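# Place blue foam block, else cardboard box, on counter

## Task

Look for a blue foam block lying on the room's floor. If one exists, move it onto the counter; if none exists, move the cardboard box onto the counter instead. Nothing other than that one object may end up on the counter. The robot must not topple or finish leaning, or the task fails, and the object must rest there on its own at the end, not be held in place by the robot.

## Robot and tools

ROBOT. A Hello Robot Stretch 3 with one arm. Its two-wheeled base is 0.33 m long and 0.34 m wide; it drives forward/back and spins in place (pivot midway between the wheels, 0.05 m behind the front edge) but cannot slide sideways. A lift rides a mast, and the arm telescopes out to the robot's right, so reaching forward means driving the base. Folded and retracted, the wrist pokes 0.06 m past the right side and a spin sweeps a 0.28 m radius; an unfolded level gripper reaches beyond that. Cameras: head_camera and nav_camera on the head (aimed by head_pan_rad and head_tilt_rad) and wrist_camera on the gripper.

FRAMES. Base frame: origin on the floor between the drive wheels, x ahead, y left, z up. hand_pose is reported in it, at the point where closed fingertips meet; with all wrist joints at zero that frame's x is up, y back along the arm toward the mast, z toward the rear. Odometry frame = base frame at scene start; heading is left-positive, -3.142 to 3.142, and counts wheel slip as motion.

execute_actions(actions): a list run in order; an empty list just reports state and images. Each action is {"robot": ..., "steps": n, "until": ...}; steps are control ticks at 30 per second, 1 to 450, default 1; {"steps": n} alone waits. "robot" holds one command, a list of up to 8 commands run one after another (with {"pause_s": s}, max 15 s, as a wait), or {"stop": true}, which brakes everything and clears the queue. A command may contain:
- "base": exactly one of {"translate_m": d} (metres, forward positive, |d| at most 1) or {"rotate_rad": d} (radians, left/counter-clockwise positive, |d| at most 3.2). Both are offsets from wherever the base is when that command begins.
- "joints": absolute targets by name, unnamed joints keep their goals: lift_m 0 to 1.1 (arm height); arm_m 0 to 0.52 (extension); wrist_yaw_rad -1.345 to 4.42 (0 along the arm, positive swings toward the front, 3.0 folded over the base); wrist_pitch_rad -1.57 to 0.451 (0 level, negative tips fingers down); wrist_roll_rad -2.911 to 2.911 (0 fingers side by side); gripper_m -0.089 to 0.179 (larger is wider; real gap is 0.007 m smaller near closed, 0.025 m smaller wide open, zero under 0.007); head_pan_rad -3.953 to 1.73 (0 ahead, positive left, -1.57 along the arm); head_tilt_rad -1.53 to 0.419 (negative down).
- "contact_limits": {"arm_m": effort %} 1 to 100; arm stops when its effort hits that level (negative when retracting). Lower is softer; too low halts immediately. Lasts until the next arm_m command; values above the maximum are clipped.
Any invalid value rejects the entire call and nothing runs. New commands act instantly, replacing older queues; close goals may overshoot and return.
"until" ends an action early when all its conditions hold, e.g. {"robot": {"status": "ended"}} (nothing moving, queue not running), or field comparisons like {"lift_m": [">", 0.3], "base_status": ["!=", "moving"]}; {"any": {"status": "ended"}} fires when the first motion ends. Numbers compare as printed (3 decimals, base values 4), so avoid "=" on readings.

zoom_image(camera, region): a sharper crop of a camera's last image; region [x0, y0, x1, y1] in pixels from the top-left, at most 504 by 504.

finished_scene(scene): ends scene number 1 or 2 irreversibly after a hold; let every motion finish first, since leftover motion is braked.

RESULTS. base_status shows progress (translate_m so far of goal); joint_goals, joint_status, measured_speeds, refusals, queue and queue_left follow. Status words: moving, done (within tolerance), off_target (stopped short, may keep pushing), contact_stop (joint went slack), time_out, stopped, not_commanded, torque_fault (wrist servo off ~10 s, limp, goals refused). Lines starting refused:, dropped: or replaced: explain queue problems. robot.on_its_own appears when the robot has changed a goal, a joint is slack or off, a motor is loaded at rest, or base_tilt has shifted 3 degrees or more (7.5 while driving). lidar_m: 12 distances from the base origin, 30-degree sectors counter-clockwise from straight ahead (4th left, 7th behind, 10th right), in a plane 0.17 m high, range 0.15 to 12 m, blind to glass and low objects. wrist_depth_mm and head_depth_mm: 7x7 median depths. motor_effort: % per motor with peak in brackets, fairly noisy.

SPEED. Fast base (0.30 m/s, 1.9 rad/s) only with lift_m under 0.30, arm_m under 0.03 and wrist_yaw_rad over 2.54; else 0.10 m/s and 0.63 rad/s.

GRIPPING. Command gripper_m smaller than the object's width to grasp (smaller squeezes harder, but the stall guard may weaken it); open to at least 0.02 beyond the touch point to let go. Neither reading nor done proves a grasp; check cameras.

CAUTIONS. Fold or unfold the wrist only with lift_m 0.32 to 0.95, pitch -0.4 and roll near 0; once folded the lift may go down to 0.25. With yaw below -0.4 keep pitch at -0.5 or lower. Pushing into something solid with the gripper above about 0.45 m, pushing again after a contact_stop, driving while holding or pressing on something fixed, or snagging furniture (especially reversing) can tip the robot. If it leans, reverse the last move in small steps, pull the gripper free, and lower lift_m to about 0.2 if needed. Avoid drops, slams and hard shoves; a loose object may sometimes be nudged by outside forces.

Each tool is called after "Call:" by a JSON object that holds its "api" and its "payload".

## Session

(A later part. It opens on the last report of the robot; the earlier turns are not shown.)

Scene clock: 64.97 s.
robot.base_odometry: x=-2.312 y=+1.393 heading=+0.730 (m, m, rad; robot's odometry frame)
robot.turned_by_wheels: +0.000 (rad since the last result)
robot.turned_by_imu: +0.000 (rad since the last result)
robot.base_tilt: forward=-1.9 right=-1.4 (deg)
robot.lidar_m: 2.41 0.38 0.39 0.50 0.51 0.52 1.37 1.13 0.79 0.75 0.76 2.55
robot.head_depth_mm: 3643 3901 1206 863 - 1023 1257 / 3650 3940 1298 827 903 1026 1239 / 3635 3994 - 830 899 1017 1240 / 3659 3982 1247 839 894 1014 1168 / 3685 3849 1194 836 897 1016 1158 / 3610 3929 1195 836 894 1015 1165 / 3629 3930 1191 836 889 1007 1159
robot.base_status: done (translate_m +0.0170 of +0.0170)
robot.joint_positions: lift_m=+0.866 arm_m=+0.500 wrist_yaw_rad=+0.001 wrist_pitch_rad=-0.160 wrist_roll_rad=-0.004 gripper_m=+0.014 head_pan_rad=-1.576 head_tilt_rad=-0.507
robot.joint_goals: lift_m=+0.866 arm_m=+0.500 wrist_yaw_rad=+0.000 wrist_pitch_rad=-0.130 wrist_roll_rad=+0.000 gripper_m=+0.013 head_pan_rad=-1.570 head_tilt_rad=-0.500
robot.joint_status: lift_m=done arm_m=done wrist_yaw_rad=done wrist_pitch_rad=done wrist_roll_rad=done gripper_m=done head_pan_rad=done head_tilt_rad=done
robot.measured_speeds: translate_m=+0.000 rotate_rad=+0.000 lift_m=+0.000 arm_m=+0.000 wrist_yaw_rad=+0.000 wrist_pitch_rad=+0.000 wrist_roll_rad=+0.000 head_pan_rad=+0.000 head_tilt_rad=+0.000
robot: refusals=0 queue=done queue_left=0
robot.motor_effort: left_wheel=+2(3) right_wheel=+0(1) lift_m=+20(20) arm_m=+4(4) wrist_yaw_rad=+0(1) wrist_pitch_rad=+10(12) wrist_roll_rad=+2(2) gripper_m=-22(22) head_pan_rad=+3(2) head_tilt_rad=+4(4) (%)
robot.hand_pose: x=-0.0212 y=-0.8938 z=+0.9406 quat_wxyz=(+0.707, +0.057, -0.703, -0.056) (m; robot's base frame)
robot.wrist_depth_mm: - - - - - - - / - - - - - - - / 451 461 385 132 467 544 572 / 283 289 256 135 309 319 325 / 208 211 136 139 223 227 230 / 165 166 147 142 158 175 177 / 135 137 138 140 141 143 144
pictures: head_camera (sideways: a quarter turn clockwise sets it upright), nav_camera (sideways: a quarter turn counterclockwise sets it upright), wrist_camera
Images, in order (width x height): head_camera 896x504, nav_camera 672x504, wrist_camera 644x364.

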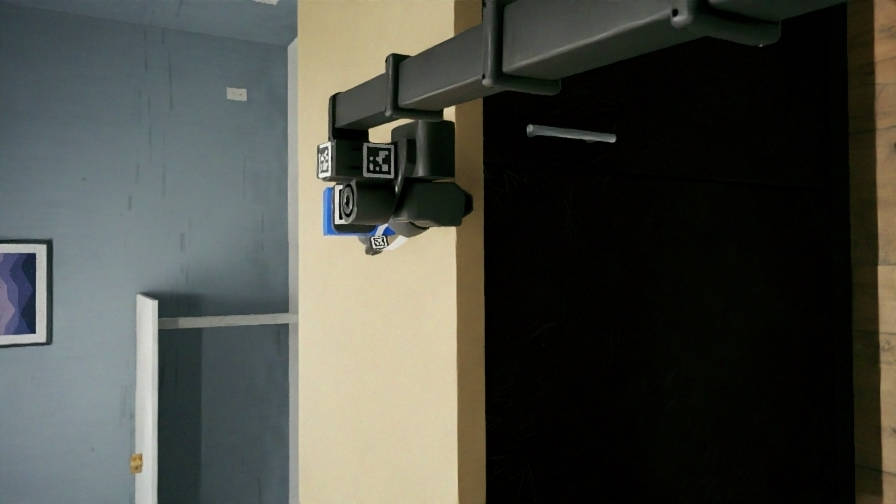

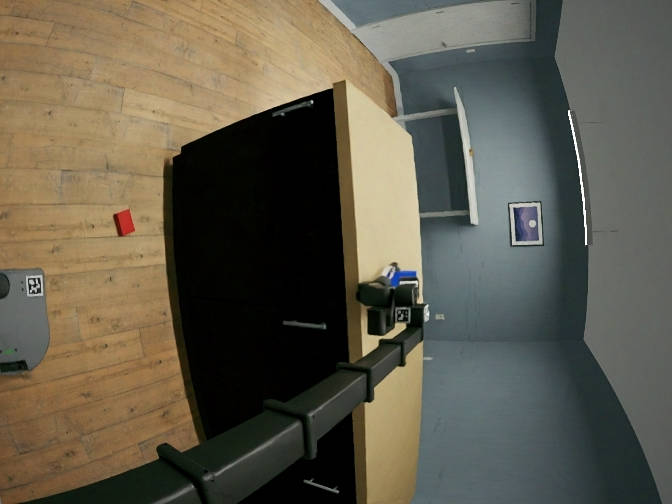

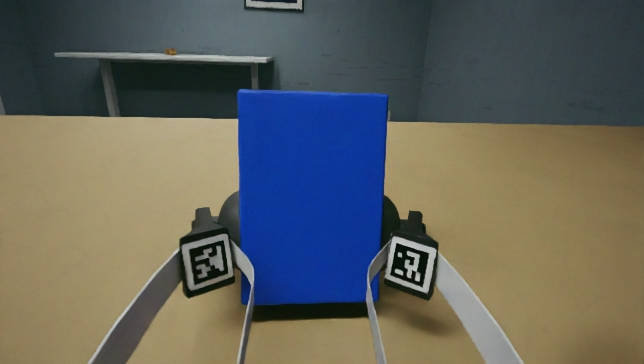

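Call:
{"api": "execute_actions", "payload": {"actions": [{"robot":[{"joints":{"lift_m":0.858}},{"joints":{"gripper_m":0.12}},{"joints":{"arm_m":0.33,"lift_m":0.875}}],"steps":450,"until":{"robot":{"status":"ended"}}}]}}

Scene clock: 69.70 s.
robot.base_odometry: x=-2.312 y=+1.393 heading=+0.730 (m, m, rad; robot's odometry frame)
robot.turned_by_wheels: +0.000 (rad since the last result)
robot.turned_by_imu: -0.001 (rad since the last result)
robot.base_tilt: forward=-2.0 right=-1.4 (deg)
robot.lidar_m: 2.41 0.38 0.39 0.50 0.51 0.52 1.36 1.13 0.79 0.75 0.76 2.54
robot.head_depth_mm: 3714 3800 1208 881 - 1044 1244 / 3654 - 1199 - 923 1022 1240 / 3640 - 1199 - 936 1021 1242 / 3695 - 1200 835 901 1015 1177 / 3625 3887 1204 839 894 1015 1173 / 3701 3914 1197 837 892 1012 1167 / 3614 3980 1193 836 889 1013 1152
robot.base_status: done (translate_m +0.0170 of +0.0170)
robot.joint_positions: lift_m=+0.874 arm_m=+0.330 wrist_yaw_rad=+0.001 wrist_pitch_rad=-0.146 wrist_roll_rad=-0.004 gripper_m=+0.120 head_pan_rad=-1.576 head_tilt_rad=-0.507
robot.joint_goals: lift_m=+0.875 arm_m=+0.330 wrist_yaw_rad=+0.000 wrist_pitch_rad=-0.130 wrist_roll_rad=+0.000 gripper_m=+0.120 head_pan_rad=-1.570 head_tilt_rad=-0.500
robot.joint_status: lift_m=done arm_m=done wrist_yaw_rad=done wrist_pitch_rad=done wrist_roll_rad=done gripper_m=done head_pan_rad=done head_tilt_rad=done
robot.measured_speeds: translate_m=+0.000 rotate_rad=+0.000 lift_m=+0.000 arm_m=+0.000 wrist_yaw_rad=+0.000 wrist_pitch_rad=+0.000 wrist_roll_rad=+0.000 head_pan_rad=+0.000 head_tilt_rad=+0.000
robot: refusals=0 queue=done queue_left=0
robot.motor_effort: left_wheel=+2(3) right_wheel=-1(1) lift_m=+50(50) arm_m=-5(5) wrist_yaw_rad=-1(1) wrist_pitch_rad=+6(10) wrist_roll_rad=+1(1) gripper_m=+1(95) head_pan_rad=+2(3) head_tilt_rad=+4(4) (%)
robot.hand_pose: x=-0.0212 y=-0.7253 z=+0.9520 quat_wxyz=(+0.707, +0.052, -0.703, -0.052) (m; robot's base frame)
robot.wrist_depth_mm: - - - - - - - / - - - - - - - / 518 536 550 288 603 622 655 / 319 329 334 304 351 361 370 / 232 247 239 242 247 260 256 / 189 175 186 189 190 195 198 / - 181 186 191 195 202 207
pictures: head_camera (sideways: a quarter turn clockwise sets it upright), nav_camera (sideways: a quarter turn counterclockwise sets it upright), wrist_camera
Images, in order (width x height): head_camera 896x504, nav_camera 672x504, wrist_camera 644x364.

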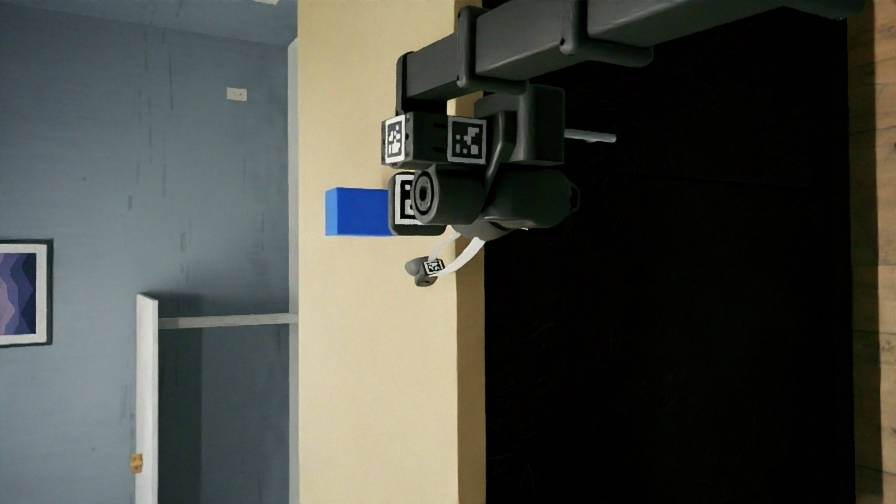

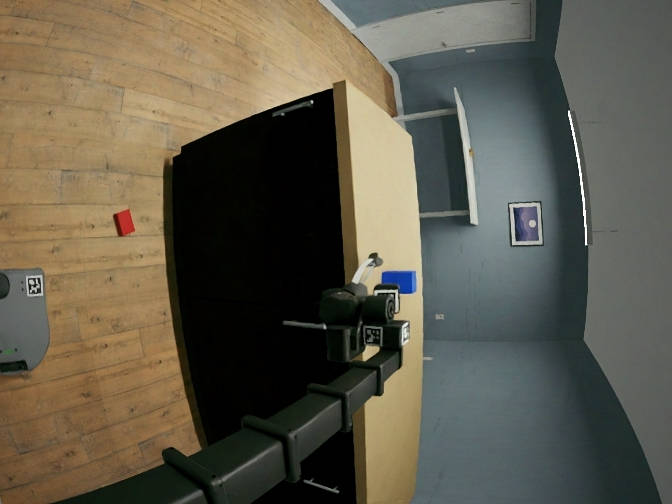

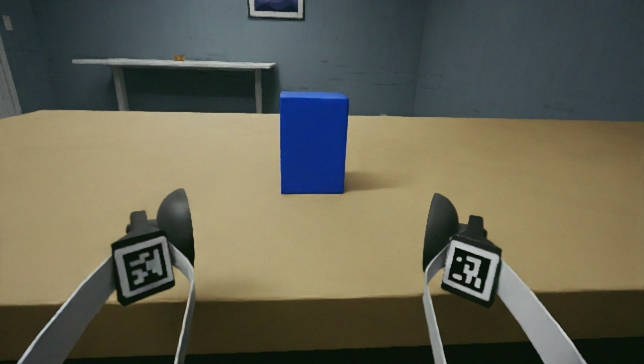

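Call:
{"api": "finished_scene", "payload": {"scene": 2}}

The scene is finished: the task was done.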